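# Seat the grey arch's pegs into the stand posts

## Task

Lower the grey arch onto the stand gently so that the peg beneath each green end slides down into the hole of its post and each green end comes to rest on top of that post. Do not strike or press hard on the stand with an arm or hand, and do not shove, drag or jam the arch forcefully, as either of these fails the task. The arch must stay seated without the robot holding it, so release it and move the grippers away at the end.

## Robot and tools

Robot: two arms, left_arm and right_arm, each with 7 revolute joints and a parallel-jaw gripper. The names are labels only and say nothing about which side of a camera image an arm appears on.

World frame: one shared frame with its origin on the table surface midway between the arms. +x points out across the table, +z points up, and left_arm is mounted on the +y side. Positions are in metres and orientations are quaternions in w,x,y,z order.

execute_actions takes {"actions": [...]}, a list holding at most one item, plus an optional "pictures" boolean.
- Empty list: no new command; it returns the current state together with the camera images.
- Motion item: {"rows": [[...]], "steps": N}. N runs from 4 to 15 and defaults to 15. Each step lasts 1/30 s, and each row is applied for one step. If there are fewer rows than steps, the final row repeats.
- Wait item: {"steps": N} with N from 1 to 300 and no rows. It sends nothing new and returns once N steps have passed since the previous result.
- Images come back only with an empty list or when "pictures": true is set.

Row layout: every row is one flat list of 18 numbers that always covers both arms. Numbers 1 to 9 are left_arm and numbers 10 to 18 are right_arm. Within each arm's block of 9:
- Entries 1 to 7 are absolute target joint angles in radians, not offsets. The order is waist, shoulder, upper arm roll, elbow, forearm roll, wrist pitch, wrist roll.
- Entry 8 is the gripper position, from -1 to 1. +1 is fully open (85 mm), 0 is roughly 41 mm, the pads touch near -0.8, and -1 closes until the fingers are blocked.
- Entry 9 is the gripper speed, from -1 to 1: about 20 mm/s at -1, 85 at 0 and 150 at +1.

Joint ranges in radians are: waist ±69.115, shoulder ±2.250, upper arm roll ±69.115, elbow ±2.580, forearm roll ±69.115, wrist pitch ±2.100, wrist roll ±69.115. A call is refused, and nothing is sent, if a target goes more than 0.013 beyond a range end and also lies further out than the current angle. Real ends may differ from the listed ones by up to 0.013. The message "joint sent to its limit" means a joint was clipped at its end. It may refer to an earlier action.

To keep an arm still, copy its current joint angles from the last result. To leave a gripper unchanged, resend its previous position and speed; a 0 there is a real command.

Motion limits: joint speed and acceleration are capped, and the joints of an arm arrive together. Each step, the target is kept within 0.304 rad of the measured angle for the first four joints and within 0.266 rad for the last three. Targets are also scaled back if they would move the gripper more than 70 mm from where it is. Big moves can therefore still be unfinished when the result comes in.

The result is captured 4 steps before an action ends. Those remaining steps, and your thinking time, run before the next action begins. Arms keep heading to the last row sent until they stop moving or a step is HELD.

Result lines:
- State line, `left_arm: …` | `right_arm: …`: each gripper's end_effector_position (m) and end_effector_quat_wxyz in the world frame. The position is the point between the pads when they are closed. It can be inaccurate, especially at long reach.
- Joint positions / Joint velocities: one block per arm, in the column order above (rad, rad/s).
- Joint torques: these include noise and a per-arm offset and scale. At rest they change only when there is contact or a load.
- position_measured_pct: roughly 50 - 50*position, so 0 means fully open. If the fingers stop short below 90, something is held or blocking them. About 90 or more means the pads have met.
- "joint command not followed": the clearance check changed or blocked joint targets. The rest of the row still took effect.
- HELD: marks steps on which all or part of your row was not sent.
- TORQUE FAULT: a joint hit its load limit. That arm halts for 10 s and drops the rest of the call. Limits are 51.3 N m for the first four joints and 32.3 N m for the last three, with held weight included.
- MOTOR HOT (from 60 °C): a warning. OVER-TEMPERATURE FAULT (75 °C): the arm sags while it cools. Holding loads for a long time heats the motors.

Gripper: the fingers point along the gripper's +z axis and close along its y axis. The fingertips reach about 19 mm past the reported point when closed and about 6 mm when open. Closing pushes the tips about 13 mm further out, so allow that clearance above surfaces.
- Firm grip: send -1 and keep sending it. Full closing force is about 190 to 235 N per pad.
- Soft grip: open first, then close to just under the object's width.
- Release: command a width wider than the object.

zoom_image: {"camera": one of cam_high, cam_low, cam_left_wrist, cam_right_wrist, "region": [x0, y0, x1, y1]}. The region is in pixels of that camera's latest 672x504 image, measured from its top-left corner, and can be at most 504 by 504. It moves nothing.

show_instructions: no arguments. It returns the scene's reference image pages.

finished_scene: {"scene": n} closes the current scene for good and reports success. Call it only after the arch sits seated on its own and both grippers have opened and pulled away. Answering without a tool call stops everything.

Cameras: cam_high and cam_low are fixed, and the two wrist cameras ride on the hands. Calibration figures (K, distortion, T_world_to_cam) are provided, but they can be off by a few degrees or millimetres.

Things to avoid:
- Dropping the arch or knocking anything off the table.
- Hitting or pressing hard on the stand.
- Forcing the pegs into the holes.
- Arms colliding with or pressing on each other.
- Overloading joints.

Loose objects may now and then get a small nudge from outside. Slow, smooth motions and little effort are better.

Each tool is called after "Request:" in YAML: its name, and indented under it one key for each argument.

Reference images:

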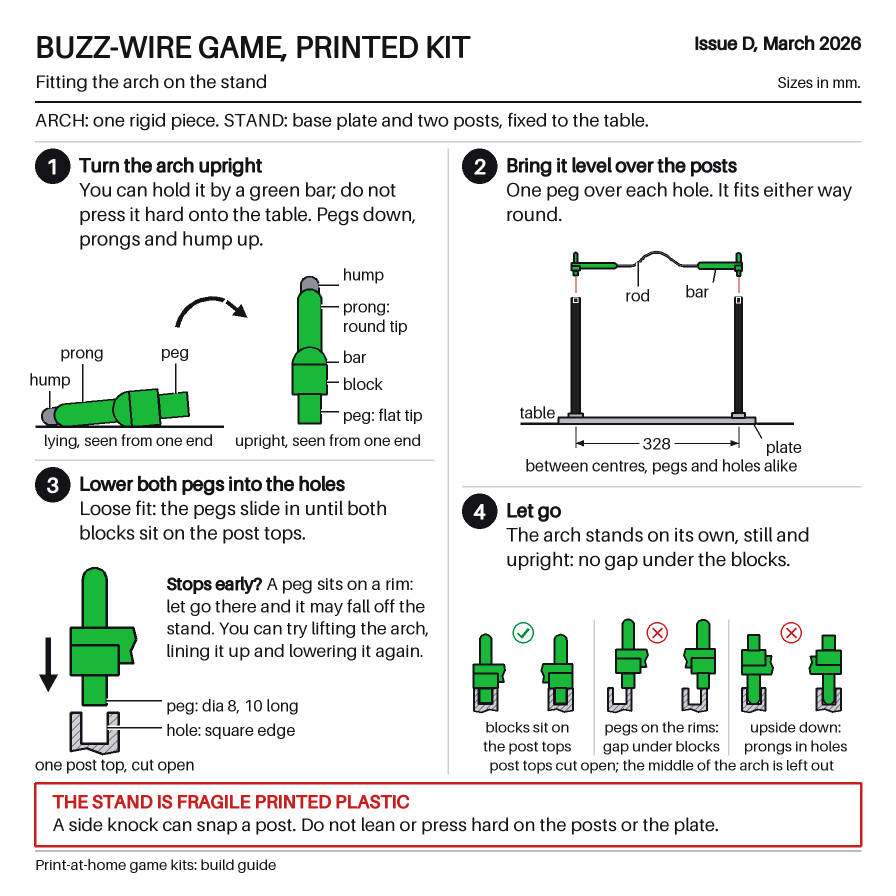

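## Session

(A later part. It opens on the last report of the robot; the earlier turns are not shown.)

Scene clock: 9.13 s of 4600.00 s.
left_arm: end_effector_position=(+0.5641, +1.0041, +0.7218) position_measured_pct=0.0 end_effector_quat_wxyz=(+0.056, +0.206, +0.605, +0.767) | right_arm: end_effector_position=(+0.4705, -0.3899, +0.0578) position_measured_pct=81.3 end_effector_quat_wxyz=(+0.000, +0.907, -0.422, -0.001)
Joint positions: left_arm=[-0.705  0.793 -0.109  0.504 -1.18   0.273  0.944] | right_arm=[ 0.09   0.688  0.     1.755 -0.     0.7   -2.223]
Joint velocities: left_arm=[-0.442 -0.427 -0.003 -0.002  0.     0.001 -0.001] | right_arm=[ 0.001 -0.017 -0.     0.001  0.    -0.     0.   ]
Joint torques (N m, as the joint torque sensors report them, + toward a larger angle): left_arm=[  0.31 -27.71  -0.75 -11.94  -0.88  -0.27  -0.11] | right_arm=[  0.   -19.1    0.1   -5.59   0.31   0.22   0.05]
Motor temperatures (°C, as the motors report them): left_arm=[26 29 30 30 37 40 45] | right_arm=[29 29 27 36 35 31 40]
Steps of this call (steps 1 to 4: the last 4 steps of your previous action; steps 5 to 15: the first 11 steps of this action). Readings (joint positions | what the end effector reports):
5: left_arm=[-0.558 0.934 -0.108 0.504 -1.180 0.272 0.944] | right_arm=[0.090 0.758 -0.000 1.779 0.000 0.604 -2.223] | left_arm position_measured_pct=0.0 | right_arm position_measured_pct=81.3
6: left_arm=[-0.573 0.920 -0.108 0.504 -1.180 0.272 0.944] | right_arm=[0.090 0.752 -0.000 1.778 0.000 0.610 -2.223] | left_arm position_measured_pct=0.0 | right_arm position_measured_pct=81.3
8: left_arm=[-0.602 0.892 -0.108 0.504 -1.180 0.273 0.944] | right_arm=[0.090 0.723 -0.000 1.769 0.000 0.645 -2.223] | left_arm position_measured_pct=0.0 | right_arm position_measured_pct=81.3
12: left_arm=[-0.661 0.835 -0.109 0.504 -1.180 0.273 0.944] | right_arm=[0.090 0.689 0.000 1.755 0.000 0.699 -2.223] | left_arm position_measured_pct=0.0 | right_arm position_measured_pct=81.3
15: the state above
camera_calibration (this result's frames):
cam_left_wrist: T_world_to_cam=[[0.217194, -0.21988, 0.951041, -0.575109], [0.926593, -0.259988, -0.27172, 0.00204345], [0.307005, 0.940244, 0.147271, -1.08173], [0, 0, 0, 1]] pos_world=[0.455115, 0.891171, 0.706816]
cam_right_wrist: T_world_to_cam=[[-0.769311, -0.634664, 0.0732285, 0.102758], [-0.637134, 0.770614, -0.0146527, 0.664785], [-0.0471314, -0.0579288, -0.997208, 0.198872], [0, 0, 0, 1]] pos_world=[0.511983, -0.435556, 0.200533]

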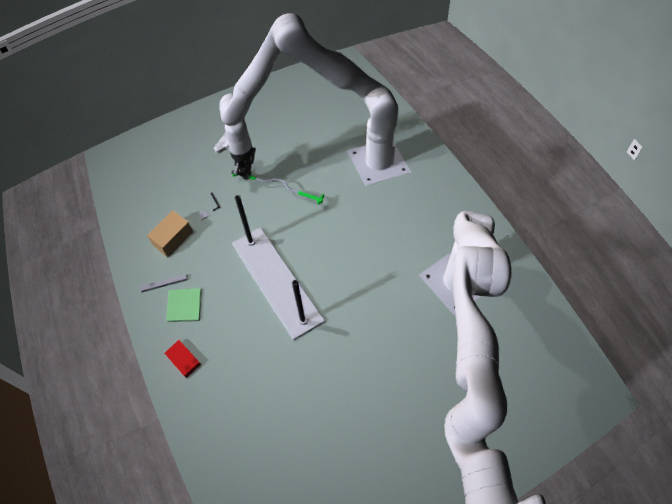

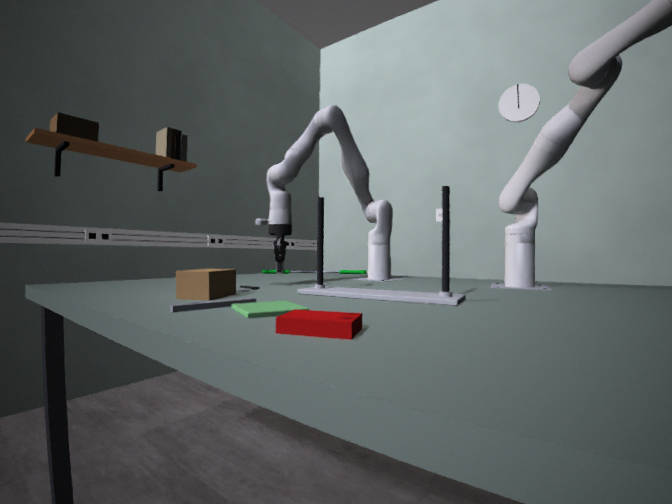

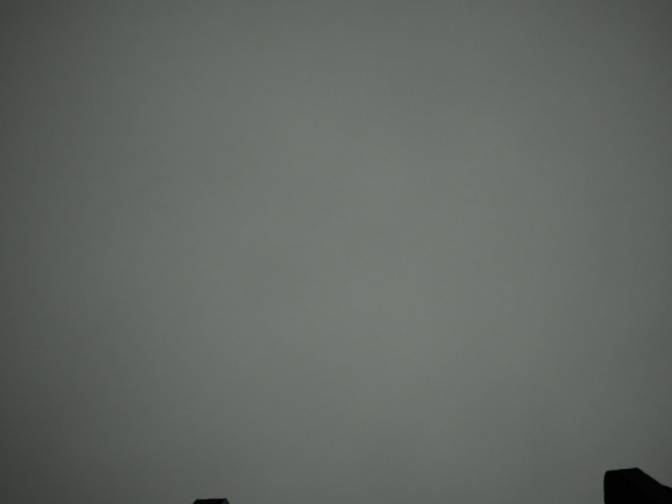

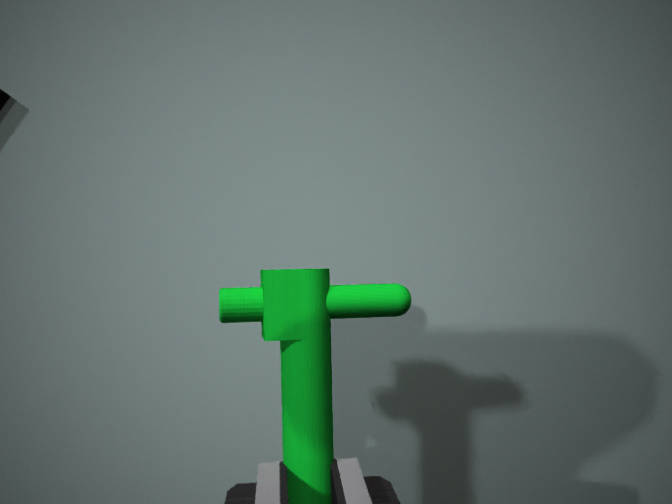

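Request:
execute_actions:
  actions:
    - {"rows":[[-0.8,0.7,-0.109,0.503,-1.18,0.273,0.944,1,0,0.09,0.21,0,1.45,0,1.485,-2.223,-0.7,-0.5]]}

Request:
execute_actions:
  actions:
    - {"steps":25}

Request:
execute_actions:
  actions:
    - {"rows":[[-0.8,0.7,-0.109,0.503,-1.18,0.273,0.944,1,0,0.09,0.21,0,1.45,2.102,1.5275,-2.897,-0.7,-0.5]]}

Request:
execute_actions:
  actions:
    - {"steps":35}

Request:
execute_actions:
  actions:
    - {"rows":[[-0.8,0.7,-0.109,0.503,-1.18,0.273,0.944,1,0,-1.2628,0.21,0,1.45,2.102,1.5275,-2.897,-0.7,-0.5]]}

Request:
execute_actions:
  actions:
    - {"steps":50}
  pictures: true

Scene clock: 9.70 s of 4600.00 s.
left_arm: end_effector_position=(+0.4667, +1.0143, +0.8030) position_measured_pct=0.0 end_effector_quat_wxyz=(+0.030, +0.157, +0.583, +0.796) | right_arm: end_effector_position=(+0.5272, -0.4024, +0.1903) position_measured_pct=81.3 end_effector_quat_wxyz=(-0.019, +0.903, -0.420, +0.088)
Joint positions: left_arm=[-0.8    0.7   -0.109  0.503 -1.18   0.273  0.944] | right_arm=[ 0.09   0.495 -0.     1.604  0.     0.862 -2.223]
Joint velocities: left_arm=[-0.002 -0.001 -0.001  0.001  0.    -0.    -0.   ] | right_arm=[ 0.001 -0.705  0.    -0.411 -0.     0.609 -0.001]
Joint torques (N m, as the joint torque sensors report them, + toward a larger angle): left_arm=[  0.12 -25.22  -0.6  -11.5   -0.91  -0.44  -0.14] | right_arm=[  0.17 -18.41   0.29  -7.66   0.21  -0.21   0.09]
Motor temperatures (°C, as the motors report them): left_arm=[26 29 30 30 37 40 45] | right_arm=[29 29 27 36 35 31 40]
Steps of this call (steps 1 to 4: the last 4 steps of your previous action; steps 5 to 6: the robot went on to your last target; steps 7 to 17: the first 11 steps of this action). Readings (joint positions | what the end effector reports):
7: left_arm=[-0.795 0.704 -0.111 0.501 -1.181 0.274 0.944] | right_arm=[0.090 0.685 -0.000 1.754 -0.000 0.701 -2.223] | left_arm position_measured_pct=0.0 | right_arm position_measured_pct=81.3
8: left_arm=[-0.797 0.701 -0.112 0.500 -1.181 0.274 0.944] | right_arm=[0.090 0.679 -0.000 1.750 -0.000 0.706 -2.223] | left_arm position_measured_pct=0.0 | right_arm position_measured_pct=81.3
10: left_arm=[-0.798 0.700 -0.110 0.501 -1.180 0.273 0.944] | right_arm=[0.090 0.650 -0.000 1.724 -0.000 0.730 -2.223] | left_arm position_measured_pct=0.0 | right_arm position_measured_pct=81.3
14: left_arm=[-0.799 0.700 -0.109 0.503 -1.180 0.273 0.944] | right_arm=[0.090 0.563 -0.000 1.650 -0.000 0.803 -2.223] | left_arm position_measured_pct=0.0 | right_arm position_measured_pct=81.3
17: the state above

Scene clock: 10.53 s of 4600.00 s.
left_arm: end_effector_position=(+0.4665, +1.0144, +0.8031) position_measured_pct=0.0 end_effector_quat_wxyz=(+0.030, +0.157, +0.583, +0.796) | right_arm: end_effector_position=(+0.4030, -0.3750, +0.3569) position_measured_pct=81.3 end_effector_quat_wxyz=(+0.000, +0.907, -0.422, -0.002)
Joint positions: left_arm=[-0.8    0.7   -0.109  0.503 -1.18   0.273  0.944] | right_arm=[ 0.09   0.21  -0.     1.45  -0.     1.485 -2.223]
Joint velocities: left_arm=[-0.     0.001  0.001  0.    -0.     0.    -0.001] | right_arm=[-0.001 -0.004  0.    -0.001 -0.001  0.    -0.   ]
Joint torques (N m, as the joint torque sensors report them, + toward a larger angle): left_arm=[ -0.07 -25.14  -0.63 -11.46  -0.75  -0.34  -0.03] | right_arm=[ -0.28 -13.42   0.14  -8.95   0.27  -0.03   0.17]
Motor temperatures (°C, as the motors report them): left_arm=[26 29 30 30 37 40 45] | right_arm=[29 29 27 36 35 31 40]
Kept back: nothing.
Steps of this call (steps 1 to 4: the last 4 steps of your previous action; steps 5 to 25: the robot went on to your last target). Readings (joint positions | what the end effector reports):
1: left_arm=[-0.800 0.700 -0.109 0.503 -1.180 0.273 0.944] | right_arm=[0.090 0.471 -0.000 1.591 -0.000 0.883 -2.223] | left_arm position_measured_pct=0.0 | right_arm position_measured_pct=81.3
2: left_arm=[-0.800 0.700 -0.109 0.503 -1.180 0.273 0.944] | right_arm=[0.090 0.447 -0.000 1.578 0.000 0.905 -2.223] | left_arm position_measured_pct=0.0 | right_arm position_measured_pct=81.3
4: left_arm=[-0.800 0.700 -0.109 0.503 -1.180 0.273 0.944] | right_arm=[0.090 0.399 -0.000 1.552 0.000 0.956 -2.223] | left_arm position_measured_pct=0.0 | right_arm position_measured_pct=81.3
8: left_arm=[-0.800 0.700 -0.109 0.503 -1.180 0.273 0.944] | right_arm=[0.090 0.306 -0.000 1.500 -0.000 1.097 -2.223] | left_arm position_measured_pct=0.0 | right_arm position_measured_pct=81.3
25: the state above

Scene clock: 10.90 s of 4600.00 s.
left_arm: end_effector_position=(+0.4665, +1.0144, +0.8031) position_measured_pct=0.0 end_effector_quat_wxyz=(+0.030, +0.157, +0.583, +0.796) | right_arm: end_effector_position=(+0.3711, -0.4747, +0.3752) position_measured_pct=81.3 end_effector_quat_wxyz=(+0.165, +0.816, -0.552, +0.046)
Joint positions: left_arm=[-0.8    0.7   -0.109  0.503 -1.18   0.273  0.944] | right_arm=[ 0.09   0.21   0.     1.45   0.342  1.521 -2.566]
Joint velocities: left_arm=[ 0.     0.    -0.001 -0.     0.    -0.     0.   ] | right_arm=[ 0.001 -0.    -0.    -0.     1.215  0.049 -1.215]
Joint torques (N m, as the joint torque sensors report them, + toward a larger angle): left_arm=[  0.07 -25.11  -0.58 -11.48  -0.81  -0.36  -0.07] | right_arm=[ -0.25 -13.35   0.2   -8.97   1.31  -0.01   0.17]
Motor temperatures (°C, as the motors report them): left_arm=[26 29 30 30 37 40 45] | right_arm=[29 29 27 36 35 31 40]
Steps of this call (steps 1 to 11: the first 11 steps of this action). Readings (joint positions | what the end effector reports):
1: left_arm=[-0.800 0.700 -0.109 0.503 -1.180 0.273 0.944] | right_arm=[0.090 0.210 -0.000 1.450 0.001 1.485 -2.224] | left_arm position_measured_pct=0.0 | right_arm position_measured_pct=81.3
2: left_arm=[-0.800 0.700 -0.109 0.503 -1.180 0.273 0.944] | right_arm=[0.090 0.210 -0.000 1.450 0.010 1.487 -2.234] | left_arm position_measured_pct=0.0 | right_arm position_measured_pct=81.3
4: left_arm=[-0.800 0.700 -0.109 0.503 -1.180 0.273 0.944] | right_arm=[0.089 0.210 -0.001 1.450 0.060 1.495 -2.284] | left_arm position_measured_pct=0.0 | right_arm position_measured_pct=81.3
8: left_arm=[-0.800 0.700 -0.109 0.503 -1.180 0.273 0.944] | right_arm=[0.090 0.210 -0.000 1.450 0.220 1.514 -2.444] | left_arm position_measured_pct=0.0 | right_arm position_measured_pct=81.3
11: the state above

Scene clock: 12.07 s of 4600.00 s.
left_arm: end_effector_position=(+0.4665, +1.0144, +0.8031) position_measured_pct=0.0 end_effector_quat_wxyz=(+0.030, +0.157, +0.583, +0.796) | right_arm: end_effector_position=(+0.3561, -0.6769, +0.7273) position_measured_pct=81.3 end_effector_quat_wxyz=(+0.663, +0.490, -0.407, +0.393)
Joint positions: left_arm=[-0.8    0.7   -0.109  0.503 -1.18   0.273  0.944] | right_arm=[ 0.09   0.21   0.     1.45   1.765  1.528 -2.897]
Joint velocities: left_arm=[ 0.     0.001  0.    -0.001  0.001 -0.    -0.002] | right_arm=[ 0.    -0.    -0.     0.     1.218  0.    -0.001]
Joint torques (N m, as the joint torque sensors report them, + toward a larger angle): left_arm=[ -0.16 -25.18  -0.74 -11.11  -0.91  -0.47  -0.15] | right_arm=[ -0.35 -13.66   0.36  -8.8    3.48   0.27   0.18]
Motor temperatures (°C, as the motors report them): left_arm=[26 29 30 30 37 40 45] | right_arm=[29 29 27 36 35 31 40]
Kept back: nothing.
Steps of this call (steps 1 to 4: the last 4 steps of your previous action; steps 5 to 35: the robot went on to your last target). Readings (joint positions | what the end effector reports):
1: left_arm=[-0.800 0.700 -0.109 0.503 -1.180 0.273 0.944] | right_arm=[0.090 0.210 0.000 1.450 0.383 1.522 -2.607] | left_arm position_measured_pct=0.0 | right_arm position_measured_pct=81.3
2: left_arm=[-0.800 0.700 -0.109 0.503 -1.180 0.273 0.944] | right_arm=[0.090 0.210 0.000 1.450 0.424 1.523 -2.648] | left_arm position_measured_pct=0.0 | right_arm position_measured_pct=81.3
4: left_arm=[-0.800 0.700 -0.109 0.503 -1.180 0.273 0.944] | right_arm=[0.090 0.210 0.000 1.450 0.505 1.525 -2.727] | left_arm position_measured_pct=0.0 | right_arm position_measured_pct=81.3
8: left_arm=[-0.800 0.700 -0.109 0.503 -1.180 0.273 0.944] | right_arm=[0.090 0.210 0.000 1.450 0.667 1.526 -2.829] | left_arm position_measured_pct=0.0 | right_arm position_measured_pct=81.3
35: the state above

Scene clock: 12.43 s of 4600.00 s.
left_arm: end_effector_position=(+0.4665, +1.0144, +0.8031) position_measured_pct=0.0 end_effector_quat_wxyz=(+0.030, +0.157, +0.583, +0.796) | right_arm: end_effector_position=(+0.4389, -0.5782, +0.7948) position_measured_pct=81.3 end_effector_quat_wxyz=(+0.672, +0.460, -0.294, +0.501)
Joint positions: left_arm=[-0.8    0.7   -0.109  0.503 -1.18   0.273  0.944] | right_arm=[-0.115  0.21   0.001  1.45   1.993  1.528 -2.897]
Joint velocities: left_arm=[-0.     0.001 -0.     0.    -0.002  0.     0.   ] | right_arm=[-0.783  0.003 -0.001  0.     0.33  -0.002 -0.   ]
Joint torques (N m, as the joint torque sensors report them, + toward a larger angle): left_arm=[ -0.03 -25.14  -0.77 -11.32  -0.83  -0.43  -0.24] | right_arm=[ -0.27 -13.75   0.39  -8.89   3.07   0.31  -0.12]
Motor temperatures (°C, as the motors report them): left_arm=[26 29 30 30 37 40 45] | right_arm=[29 29 27 36 35 31 40]
Steps of this call (steps 1 to 11: the first 11 steps of this action). Readings (joint positions | what the end effector reports):
1: left_arm=[-0.800 0.700 -0.109 0.503 -1.180 0.273 0.944] | right_arm=[0.090 0.210 0.000 1.450 1.806 1.528 -2.897] | left_arm position_measured_pct=0.0 | right_arm position_measured_pct=81.3
2: left_arm=[-0.800 0.700 -0.109 0.503 -1.180 0.273 0.944] | right_arm=[0.085 0.210 0.001 1.450 1.844 1.528 -2.897] | left_arm position_measured_pct=0.0 | right_arm position_measured_pct=81.3
4: left_arm=[-0.800 0.700 -0.109 0.503 -1.180 0.273 0.944] | right_arm=[0.059 0.209 0.003 1.449 1.894 1.528 -2.897] | left_arm position_measured_pct=0.0 | right_arm position_measured_pct=81.3
8: left_arm=[-0.800 0.700 -0.109 0.503 -1.180 0.273 0.944] | right_arm=[-0.038 0.209 0.001 1.450 1.955 1.528 -2.897] | left_arm position_measured_pct=0.0 | right_arm position_measured_pct=81.3
11: the state above

Scene clock: 14.10 s of 4600.00 s.
left_arm: end_effector_position=(+0.4665, +1.0144, +0.8031) position_measured_pct=0.0 end_effector_quat_wxyz=(+0.030, +0.157, +0.583, +0.796) | right_arm: end_effector_position=(+0.4646, -0.0001, +0.8243) position_measured_pct=81.3 end_effector_quat_wxyz=(+0.301, +0.500, +0.009, +0.812)
Joint positions: left_arm=[-0.8    0.7   -0.109  0.503 -1.18   0.273  0.944] | right_arm=[-1.261  0.21  -0.     1.45   2.102  1.527 -2.897]
Joint velocities: left_arm=[-0.     0.     0.002  0.    -0.     0.     0.   ] | right_arm=[-0.015 -0.001 -0.    -0.    -0.     0.002 -0.   ]
Joint torques (N m, as the joint torque sensors report them, + toward a larger angle): left_arm=[  0.08 -25.32  -0.64 -11.19  -0.83  -0.47  -0.03] | right_arm=[  0.19 -13.77   0.52  -9.12   2.91   0.43   0.11]
Motor temperatures (°C, as the motors report them): left_arm=[26 29 30 30 37 40 45] | right_arm=[29 29 27 36 35 31 40]
Kept back: nothing.
Steps of this call (steps 1 to 4: the last 4 steps of your previous action; steps 5 to 50: the robot went on to your last target). Readings (joint positions | what the end effector reports):
1: left_arm=[-0.800 0.700 -0.109 0.503 -1.180 0.273 0.944] | right_arm=[-0.141 0.210 0.001 1.450 2.004 1.528 -2.897] | left_arm position_measured_pct=0.0 | right_arm position_measured_pct=81.3
2: left_arm=[-0.800 0.700 -0.109 0.503 -1.180 0.273 0.944] | right_arm=[-0.168 0.210 0.001 1.450 2.013 1.527 -2.897] | left_arm position_measured_pct=0.0 | right_arm position_measured_pct=81.3
4: left_arm=[-0.800 0.700 -0.109 0.503 -1.180 0.273 0.944] | right_arm=[-0.221 0.210 0.001 1.450 2.030 1.527 -2.897] | left_arm position_measured_pct=0.0 | right_arm position_measured_pct=81.3
8: left_arm=[-0.800 0.700 -0.109 0.503 -1.180 0.273 0.944] | right_arm=[-0.330 0.210 0.001 1.450 2.055 1.527 -2.897] | left_arm position_measured_pct=0.0 | right_arm position_measured_pct=81.3
50: the state above
camera_calibration (this result's frames):
cam_left_wrist: T_world_to_cam=[[0.185413, -0.270174, 0.94479, -0.558097], [0.960857, -0.151568, -0.231908, -0.0406593], [0.205855, 0.950807, 0.231496, -1.10463], [0, 0, 0, 1]] pos_world=[0.369939, 0.893339, 0.773572]
cam_right_wrist: T_world_to_cam=[[-0.533502, -0.801476, 0.270208, 0.017605], [0.336993, -0.494443, -0.801225, 0.567514], [0.775765, -0.336397, 0.533878, -0.658911], [0, 0, 0, 1]] pos_world=[0.329304, 0.0730574, 0.801728]

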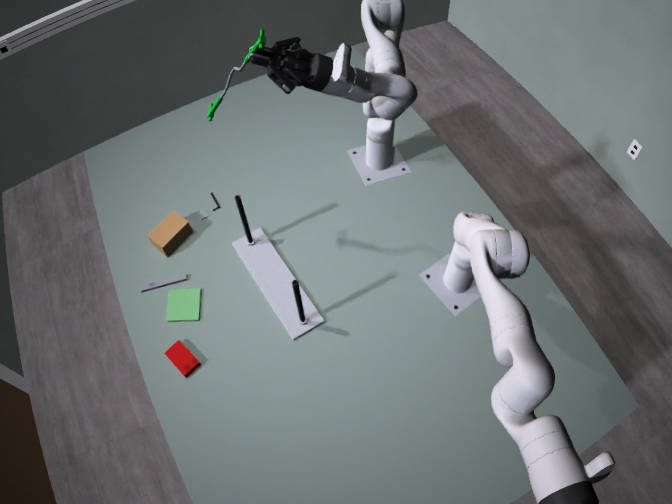

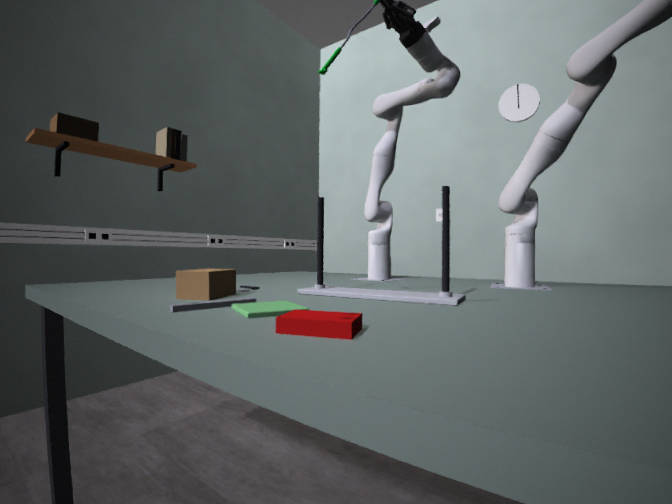

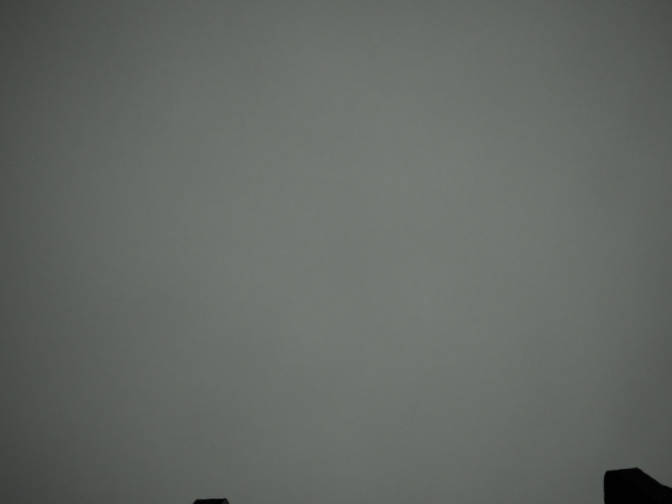

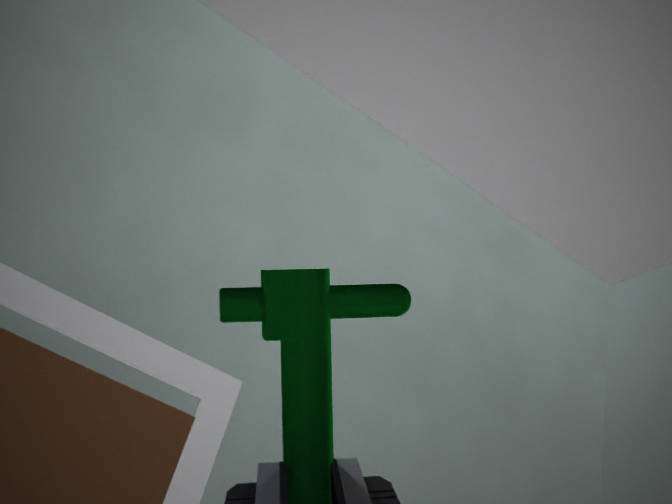

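Request:
execute_actions:
  actions:
    - {"rows":[[-0.8,0.7,-0.109,0.503,-1.18,0.273,0.944,1,0,-1.2628,0.4,0,1.9832,2.102,1.5275,-2.897,-0.7,-0.5]]}

Request:
execute_actions:
  actions:
    - {"rows":[[-0.8,0.7,-0.109,0.503,-1.18,0.273,0.944,1,0,-1.2628,0.83,0,1.9832,2.102,1.5275,-2.897,-0.7,-0.5]]}

Request:
execute_actions:
  actions:
    - {"steps":30}
  pictures: true

Scene clock: 14.60 s of 4600.00 s.
left_arm: end_effector_position=(+0.4665, +1.0144, +0.8031) position_measured_pct=0.0 end_effector_quat_wxyz=(+0.030, +0.157, +0.583, +0.796) | right_arm: end_effector_position=(+0.4912, +0.0585, +0.7054) position_measured_pct=81.3 end_effector_quat_wxyz=(+0.365, +0.505, +0.141, +0.770)
Joint positions: left_arm=[-0.8    0.7   -0.109  0.503 -1.18   0.273  0.944] | right_arm=[-1.263  0.311 -0.     1.653  2.103  1.527 -2.897]
Joint velocities: left_arm=[ 0.     0.001  0.     0.    -0.    -0.    -0.001] | right_arm=[-0.003  0.273 -0.001  0.81  -0.001 -0.001  0.   ]
Joint torques (N m, as the joint torque sensors report them, + toward a larger angle): left_arm=[  0.   -25.17  -0.51 -11.53  -0.93  -0.34  -0.16] | right_arm=[ -0.08 -16.53   0.83  -8.56   2.6    1.48   0.03]
Motor temperatures (°C, as the motors report them): left_arm=[26 29 30 30 37 40 45] | right_arm=[29 29 27 36 35 31 40]
Steps of this call (steps 1 to 4: the robot went on to your last target; steps 5 to 15: the first 11 steps of this action). Readings (joint positions | what the end effector reports):
5: left_arm=[-0.800 0.700 -0.109 0.503 -1.180 0.273 0.944] | right_arm=[-1.262 0.211 0.000 1.451 2.102 1.528 -2.897] | left_arm position_measured_pct=0.0 | right_arm position_measured_pct=81.3
6: left_arm=[-0.800 0.700 -0.109 0.503 -1.180 0.273 0.944] | right_arm=[-1.262 0.214 0.000 1.456 2.103 1.528 -2.897] | left_arm position_measured_pct=0.0 | right_arm position_measured_pct=81.3
8: left_arm=[-0.800 0.700 -0.109 0.503 -1.180 0.273 0.944] | right_arm=[-1.262 0.231 0.001 1.482 2.104 1.529 -2.897] | left_arm position_measured_pct=0.0 | right_arm position_measured_pct=81.3
12: left_arm=[-0.800 0.700 -0.109 0.503 -1.180 0.273 0.944] | right_arm=[-1.262 0.281 0.000 1.576 2.103 1.527 -2.897] | left_arm position_measured_pct=0.0 | right_arm position_measured_pct=81.3
15: the state above

Scene clock: 15.10 s of 4600.00 s.
left_arm: end_effector_position=(+0.4665, +1.0144, +0.8031) position_measured_pct=0.0 end_effector_quat_wxyz=(+0.030, +0.157, +0.583, +0.796) | right_arm: end_effector_position=(+0.5168, +0.1133, +0.4778) position_measured_pct=81.3 end_effector_quat_wxyz=(+0.454, +0.487, +0.353, +0.658)
Joint positions: left_arm=[-0.8    0.7   -0.109  0.503 -1.18   0.273  0.944] | right_arm=[-1.263  0.569 -0.     1.911  2.102  1.527 -2.897]
Joint velocities: left_arm=[ 0.     0.001  0.    -0.    -0.002  0.     0.002] | right_arm=[-0.     0.723 -0.001  0.201  0.001  0.001  0.001]
Joint torques (N m, as the joint torque sensors report them, + toward a larger angle): left_arm=[  0.07 -25.27  -0.5  -11.31  -0.9   -0.54  -0.2 ] | right_arm=[ -0.04 -17.69   1.54  -6.65   1.6    2.66   0.27]
Motor temperatures (°C, as the motors report them): left_arm=[26 29 30 30 37 40 45] | right_arm=[29 29 27 36 35 31 40]
Steps of this call (steps 1 to 4: the last 4 steps of your previous action; steps 5 to 15: the first 11 steps of this action). Readings (joint positions | what the end effector reports):
5: left_arm=[-0.800 0.700 -0.109 0.503 -1.180 0.273 0.944] | right_arm=[-1.263 0.352 -0.000 1.795 2.102 1.527 -2.897] | left_arm position_measured_pct=0.0 | right_arm position_measured_pct=81.3
6: left_arm=[-0.800 0.700 -0.109 0.503 -1.180 0.273 0.944] | right_arm=[-1.263 0.364 0.000 1.820 2.102 1.528 -2.897] | left_arm position_measured_pct=0.0 | right_arm position_measured_pct=81.3
8: left_arm=[-0.800 0.700 -0.109 0.503 -1.180 0.273 0.944] | right_arm=[-1.262 0.405 0.001 1.852 2.102 1.528 -2.897] | left_arm position_measured_pct=0.0 | right_arm position_measured_pct=81.3
12: left_arm=[-0.800 0.700 -0.109 0.503 -1.180 0.273 0.944] | right_arm=[-1.263 0.497 -0.000 1.889 2.102 1.527 -2.897] | left_arm position_measured_pct=0.0 | right_arm position_measured_pct=81.3
15: the state above

Scene clock: 16.10 s of 4600.00 s.
left_arm: end_effector_position=(+0.4665, +1.0144, +0.8031) position_measured_pct=0.0 end_effector_quat_wxyz=(+0.030, +0.157, +0.583, +0.796) | right_arm: end_effector_position=(+0.5222, +0.1249, +0.3094) position_measured_pct=81.3 end_effector_quat_wxyz=(+0.496, +0.458, +0.479, +0.561)
Joint positions: left_arm=[-0.8    0.7   -0.109  0.503 -1.18   0.273  0.944] | right_arm=[-1.263  0.83  -0.     1.983  2.102  1.527 -2.897]
Joint velocities: left_arm=[-0.    -0.    -0.    -0.    -0.    -0.    -0.001] | right_arm=[-0.001  0.     0.     0.001  0.     0.002 -0.   ]
Joint torques (N m, as the joint torque sensors report them, + toward a larger angle): left_arm=[ -0.05 -25.19  -0.61 -11.54  -0.93  -0.53  -0.18] | right_arm=[ -0.21 -19.7    2.04  -4.5    1.12   3.17  -0.01]
Motor temperatures (°C, as the motors report them): left_arm=[26 29 30 30 37 40 45] | right_arm=[29 29 27 36 35 31 40]
Kept back: nothing.
Steps of this call (steps 1 to 4: the last 4 steps of your previous action; steps 5 to 30: the robot went on to your last target). Readings (joint positions | what the end effector reports):
1: left_arm=[-0.800 0.700 -0.109 0.503 -1.180 0.273 0.944] | right_arm=[-1.263 0.593 -0.000 1.917 2.102 1.527 -2.897] | left_arm position_measured_pct=0.0 | right_arm position_measured_pct=81.3
2: left_arm=[-0.800 0.700 -0.109 0.503 -1.180 0.273 0.944] | right_arm=[-1.263 0.617 -0.000 1.924 2.102 1.527 -2.897] | left_arm position_measured_pct=0.0 | right_arm position_measured_pct=81.3
4: left_arm=[-0.800 0.700 -0.109 0.503 -1.180 0.273 0.944] | right_arm=[-1.263 0.666 -0.000 1.937 2.102 1.527 -2.897] | left_arm position_measured_pct=0.0 | right_arm position_measured_pct=81.3
8: left_arm=[-0.800 0.700 -0.109 0.503 -1.180 0.273 0.944] | right_arm=[-1.263 0.764 -0.000 1.964 2.102 1.527 -2.897] | left_arm position_measured_pct=0.0 | right_arm position_measured_pct=81.3
30: the state above
All arms were judged still, so your last target was given up. Only a new action makes them travel on or press farther. Fingers that are still opening or closing keep moving.
camera_calibration (this result's frames):
cam_left_wrist: T_world_to_cam=[[0.185413, -0.270173, 0.94479, -0.558098], [0.960857, -0.151568, -0.231908, -0.0406593], [0.205855, 0.950807, 0.231495, -1.10463], [0, 0, 0, 1]] pos_world=[0.369939, 0.893339, 0.773572]
cam_right_wrist: T_world_to_cam=[[-0.188796, -0.0656862, 0.979817, -0.203791], [0.104752, -0.993415, -0.0464136, 0.147464], [0.976413, 0.0938746, 0.194434, -0.440176], [0, 0, 0, 1]] pos_world=[0.375872, 0.174429, 0.292107]

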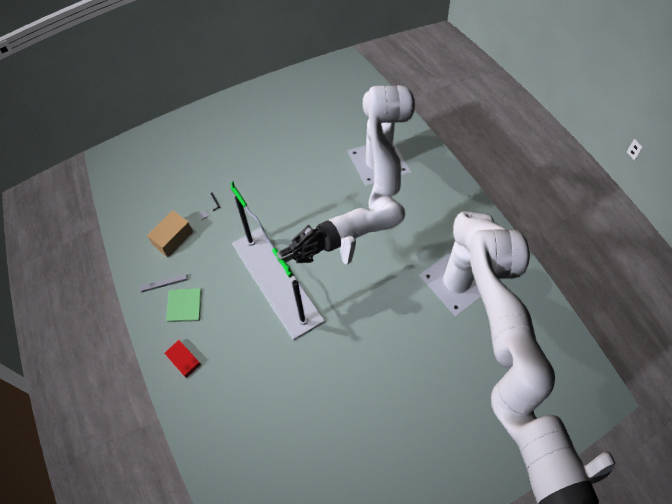

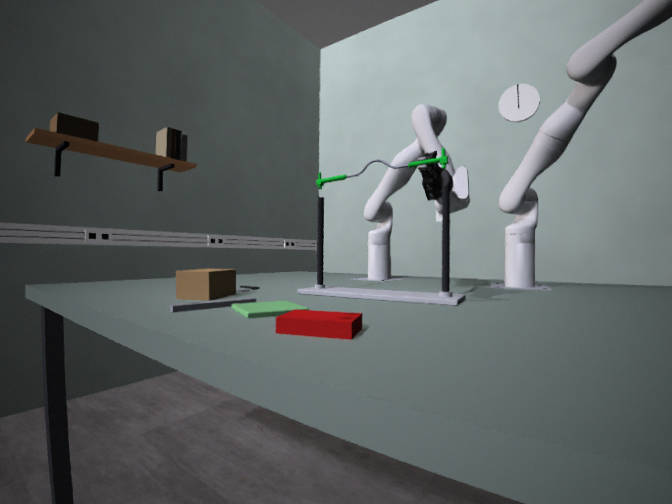

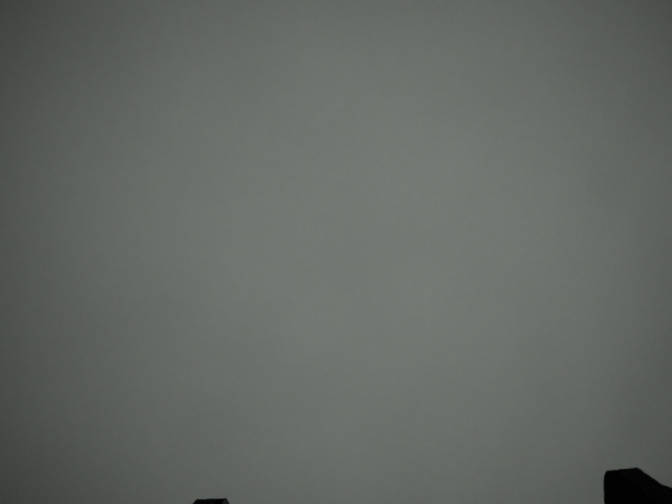

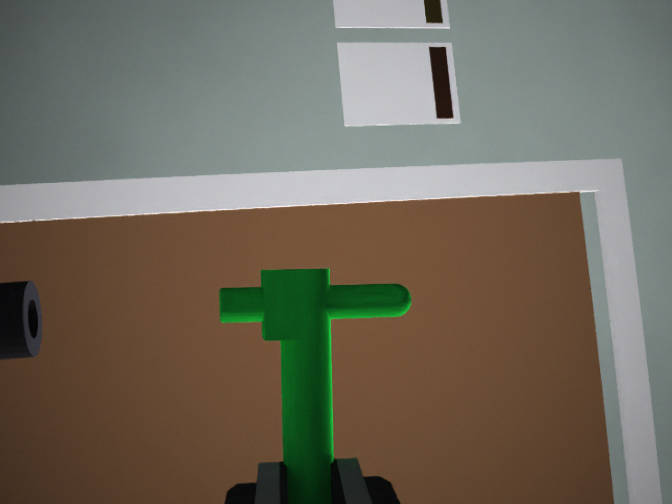

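Request:
execute_actions:
  actions:
    - {"rows":[[-0.8,0.7,-0.109,0.503,-1.18,0.273,0.944,1,0,-1.2628,0.85,0,1.9832,2.102,1.5275,-2.897,-0.7,-0.5],[-0.8,0.7,-0.109,0.503,-1.18,0.273,0.944,1,0,-1.2628,0.86,0,1.9832,2.102,1.5275,-2.897,-0.7,-0.5],[-0.8,0.7,-0.109,0.503,-1.18,0.273,0.944,1,0,-1.2628,0.8753,0,1.9832,2.102,1.5275,-2.897,-0.7,-0.5]]}

Request:
execute_actions:
  actions:
    - {"steps":10}
  pictures: true

Request:
zoom_image:
  camera: "cam_low"
  region: [300,150,470,220]

Request:
zoom_image:
  camera: "cam_high"
  region: [210,170,270,220]

Request:
zoom_image:
  camera: "cam_high"
  region: [265,250,325,300]

Scene clock: 16.67 s of 4600.00 s.
left_arm: end_effector_position=(+0.4665, +1.0144, +0.8031) position_measured_pct=0.0 end_effector_quat_wxyz=(+0.030, +0.157, +0.583, +0.796) | right_arm: end_effector_position=(+0.5224, +0.1254, +0.2843) position_measured_pct=81.3 end_effector_quat_wxyz=(+0.501, +0.453, +0.494, +0.547)
Joint positions: left_arm=[-0.8    0.7   -0.109  0.503 -1.18   0.273  0.944] | right_arm=[-1.263  0.874  0.     1.983  2.102  1.527 -2.897]
Joint velocities: left_arm=[-0.     0.     0.001  0.001  0.002  0.    -0.001] | right_arm=[-0.001  0.01   0.    -0.001  0.     0.     0.001]
Joint torques (N m, as the joint torque sensors report them, + toward a larger angle): left_arm=[ -0.01 -25.42  -0.62 -11.4   -0.84  -0.45  -0.23] | right_arm=[ -0.07 -19.86   2.2   -3.79   1.08   3.13   0.01]
Motor temperatures (°C, as the motors report them): left_arm=[26 30 30 30 37 40 45] | right_arm=[29 29 27 36 35 31 40]
Steps of this call (steps 1 to 6: nothing new was sent; steps 7 to 17: the first 11 steps of this action). Readings (joint positions | what the end effector reports):
7: left_arm=[-0.800 0.700 -0.109 0.503 -1.180 0.273 0.944] | right_arm=[-1.263 0.831 0.000 1.983 2.102 1.528 -2.897] | left_arm position_measured_pct=0.0 | right_arm position_measured_pct=81.3
8: left_arm=[-0.800 0.700 -0.109 0.503 -1.180 0.273 0.944] | right_arm=[-1.263 0.838 0.000 1.983 2.102 1.529 -2.897] | left_arm position_measured_pct=0.0 | right_arm position_measured_pct=81.3
10: left_arm=[-0.800 0.700 -0.109 0.503 -1.180 0.273 0.944] | right_arm=[-1.263 0.860 0.000 1.983 2.102 1.528 -2.897] | left_arm position_measured_pct=0.0 | right_arm position_measured_pct=81.3
14: left_arm=[-0.800 0.700 -0.109 0.503 -1.180 0.273 0.944] | right_arm=[-1.263 0.873 -0.000 1.984 2.102 1.527 -2.897] | left_arm position_measured_pct=0.0 | right_arm position_measured_pct=81.3
17: the state above

Scene clock: 17.00 s of 4600.00 s.
left_arm: end_effector_position=(+0.4665, +1.0144, +0.8031) position_measured_pct=0.0 end_effector_quat_wxyz=(+0.030, +0.157, +0.583, +0.796) | right_arm: end_effector_position=(+0.5224, +0.1254, +0.2837) position_measured_pct=81.3 end_effector_quat_wxyz=(+0.501, +0.453, +0.495, +0.547)
Joint positions: left_arm=[-0.8    0.7   -0.109  0.503 -1.18   0.273  0.944] | right_arm=[-1.263  0.875 -0.     1.983  2.102  1.527 -2.897]
Joint velocities: left_arm=[-0.     0.    -0.001 -0.001 -0.    -0.    -0.001] | right_arm=[ 0.001  0.    -0.    -0.     0.    -0.001 -0.   ]
Joint torques (N m, as the joint torque sensors report them, + toward a larger angle): left_arm=[  0.12 -25.13  -0.77 -11.54  -0.83  -0.48  -0.16] | right_arm=[ -0.22 -20.01   2.15  -3.75   0.77   3.32   0.22]
Motor temperatures (°C, as the motors report them): left_arm=[26 30 30 30 37 40 45] | right_arm=[29 29 27 36 35 31 40]
Kept back: nothing.
Steps of this call (steps 1 to 4: the last 4 steps of your previous action; steps 5 to 10: the robot went on to your last target). Readings (joint positions | what the end effector reports):
1: left_arm=[-0.800 0.700 -0.109 0.503 -1.180 0.273 0.944] | right_arm=[-1.263 0.875 0.000 1.983 2.102 1.527 -2.897] | left_arm position_measured_pct=0.0 | right_arm position_measured_pct=81.3
2: left_arm=[-0.800 0.700 -0.109 0.503 -1.180 0.273 0.944] | right_arm=[-1.263 0.875 0.000 1.983 2.102 1.527 -2.897] | left_arm position_measured_pct=0.0 | right_arm position_measured_pct=81.3
4: left_arm=[-0.800 0.700 -0.109 0.503 -1.180 0.273 0.944] | right_arm=[-1.263 0.875 -0.000 1.983 2.102 1.527 -2.897] | left_arm position_measured_pct=0.0 | right_arm position_measured_pct=81.3
8: left_arm=[-0.800 0.700 -0.109 0.503 -1.180 0.273 0.944] | right_arm=[-1.263 0.875 -0.000 1.983 2.102 1.527 -2.897] | left_arm position_measured_pct=0.0 | right_arm position_measured_pct=81.3
10: the state above
camera_calibration (this result's frames):
cam_left_wrist: T_world_to_cam=[[0.185413, -0.270173, 0.94479, -0.558098], [0.960857, -0.151568, -0.231908, -0.0406593], [0.205855, 0.950807, 0.231495, -1.10463], [0, 0, 0, 1]] pos_world=[0.369939, 0.893339, 0.773571]
cam_right_wrist: T_world_to_cam=[[-0.169984, -0.0253503, 0.985121, -0.19499], [0.104235, -0.994524, -0.00760642, 0.136128], [0.979919, 0.101391, 0.171695, -0.431779], [0, 0, 0, 1]] pos_world=[0.375774, 0.174218, 0.267258]

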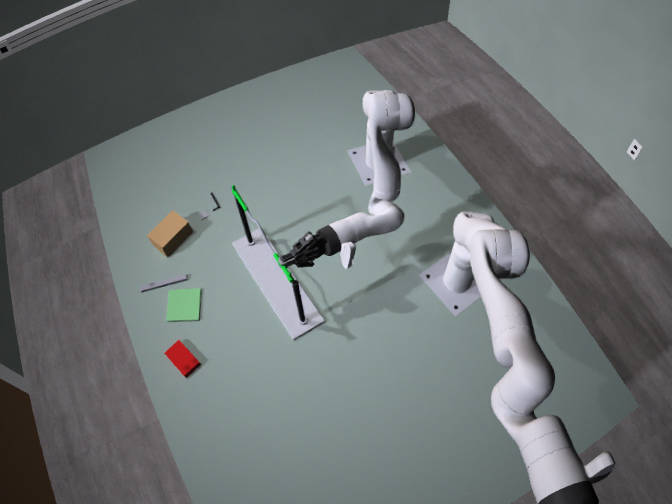

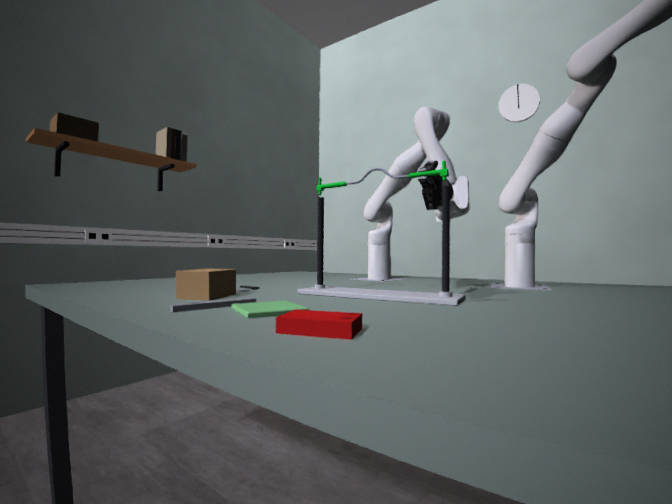

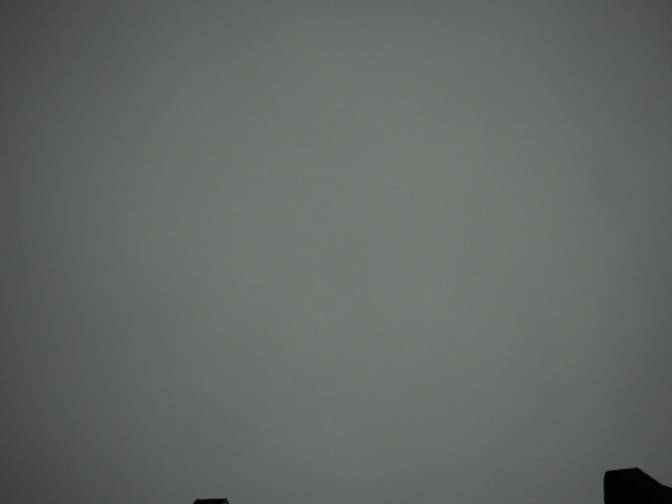

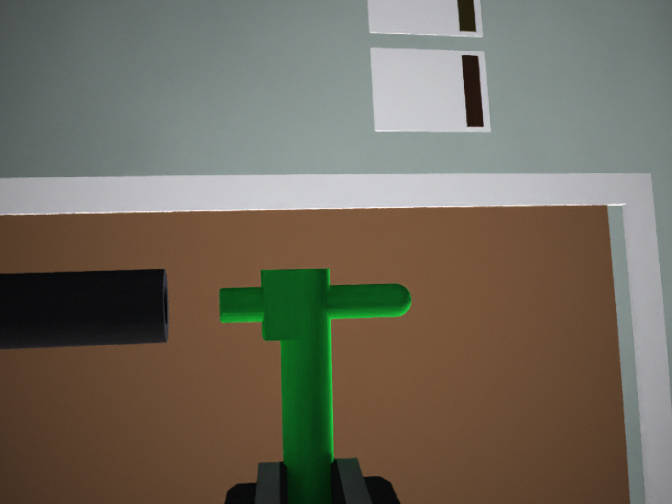

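Region (300, 150, 470, 220) of cam_low's 672x504 image, scaled by 2.965, with more detail than that image has; it fills the top 208 rows of this view, and the rest is white.

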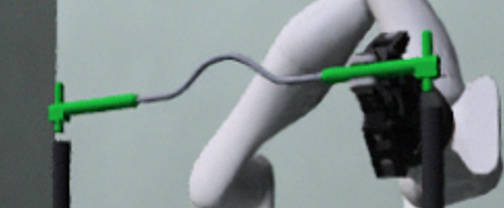

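Region (210, 170, 270, 220) of cam_high's 672x504 image, scaled by 8.400, with more detail than that image has.

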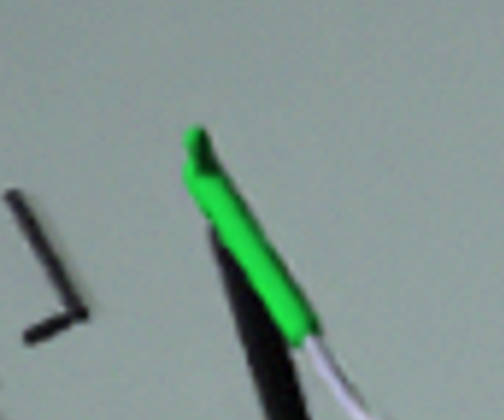

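Region (265, 250, 325, 300) of cam_high's 672x504 image, scaled by 8.400, with more detail than that image has.

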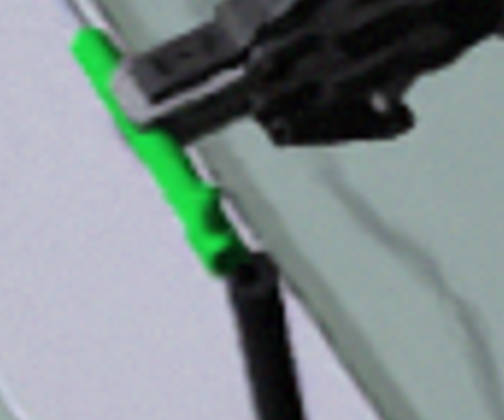

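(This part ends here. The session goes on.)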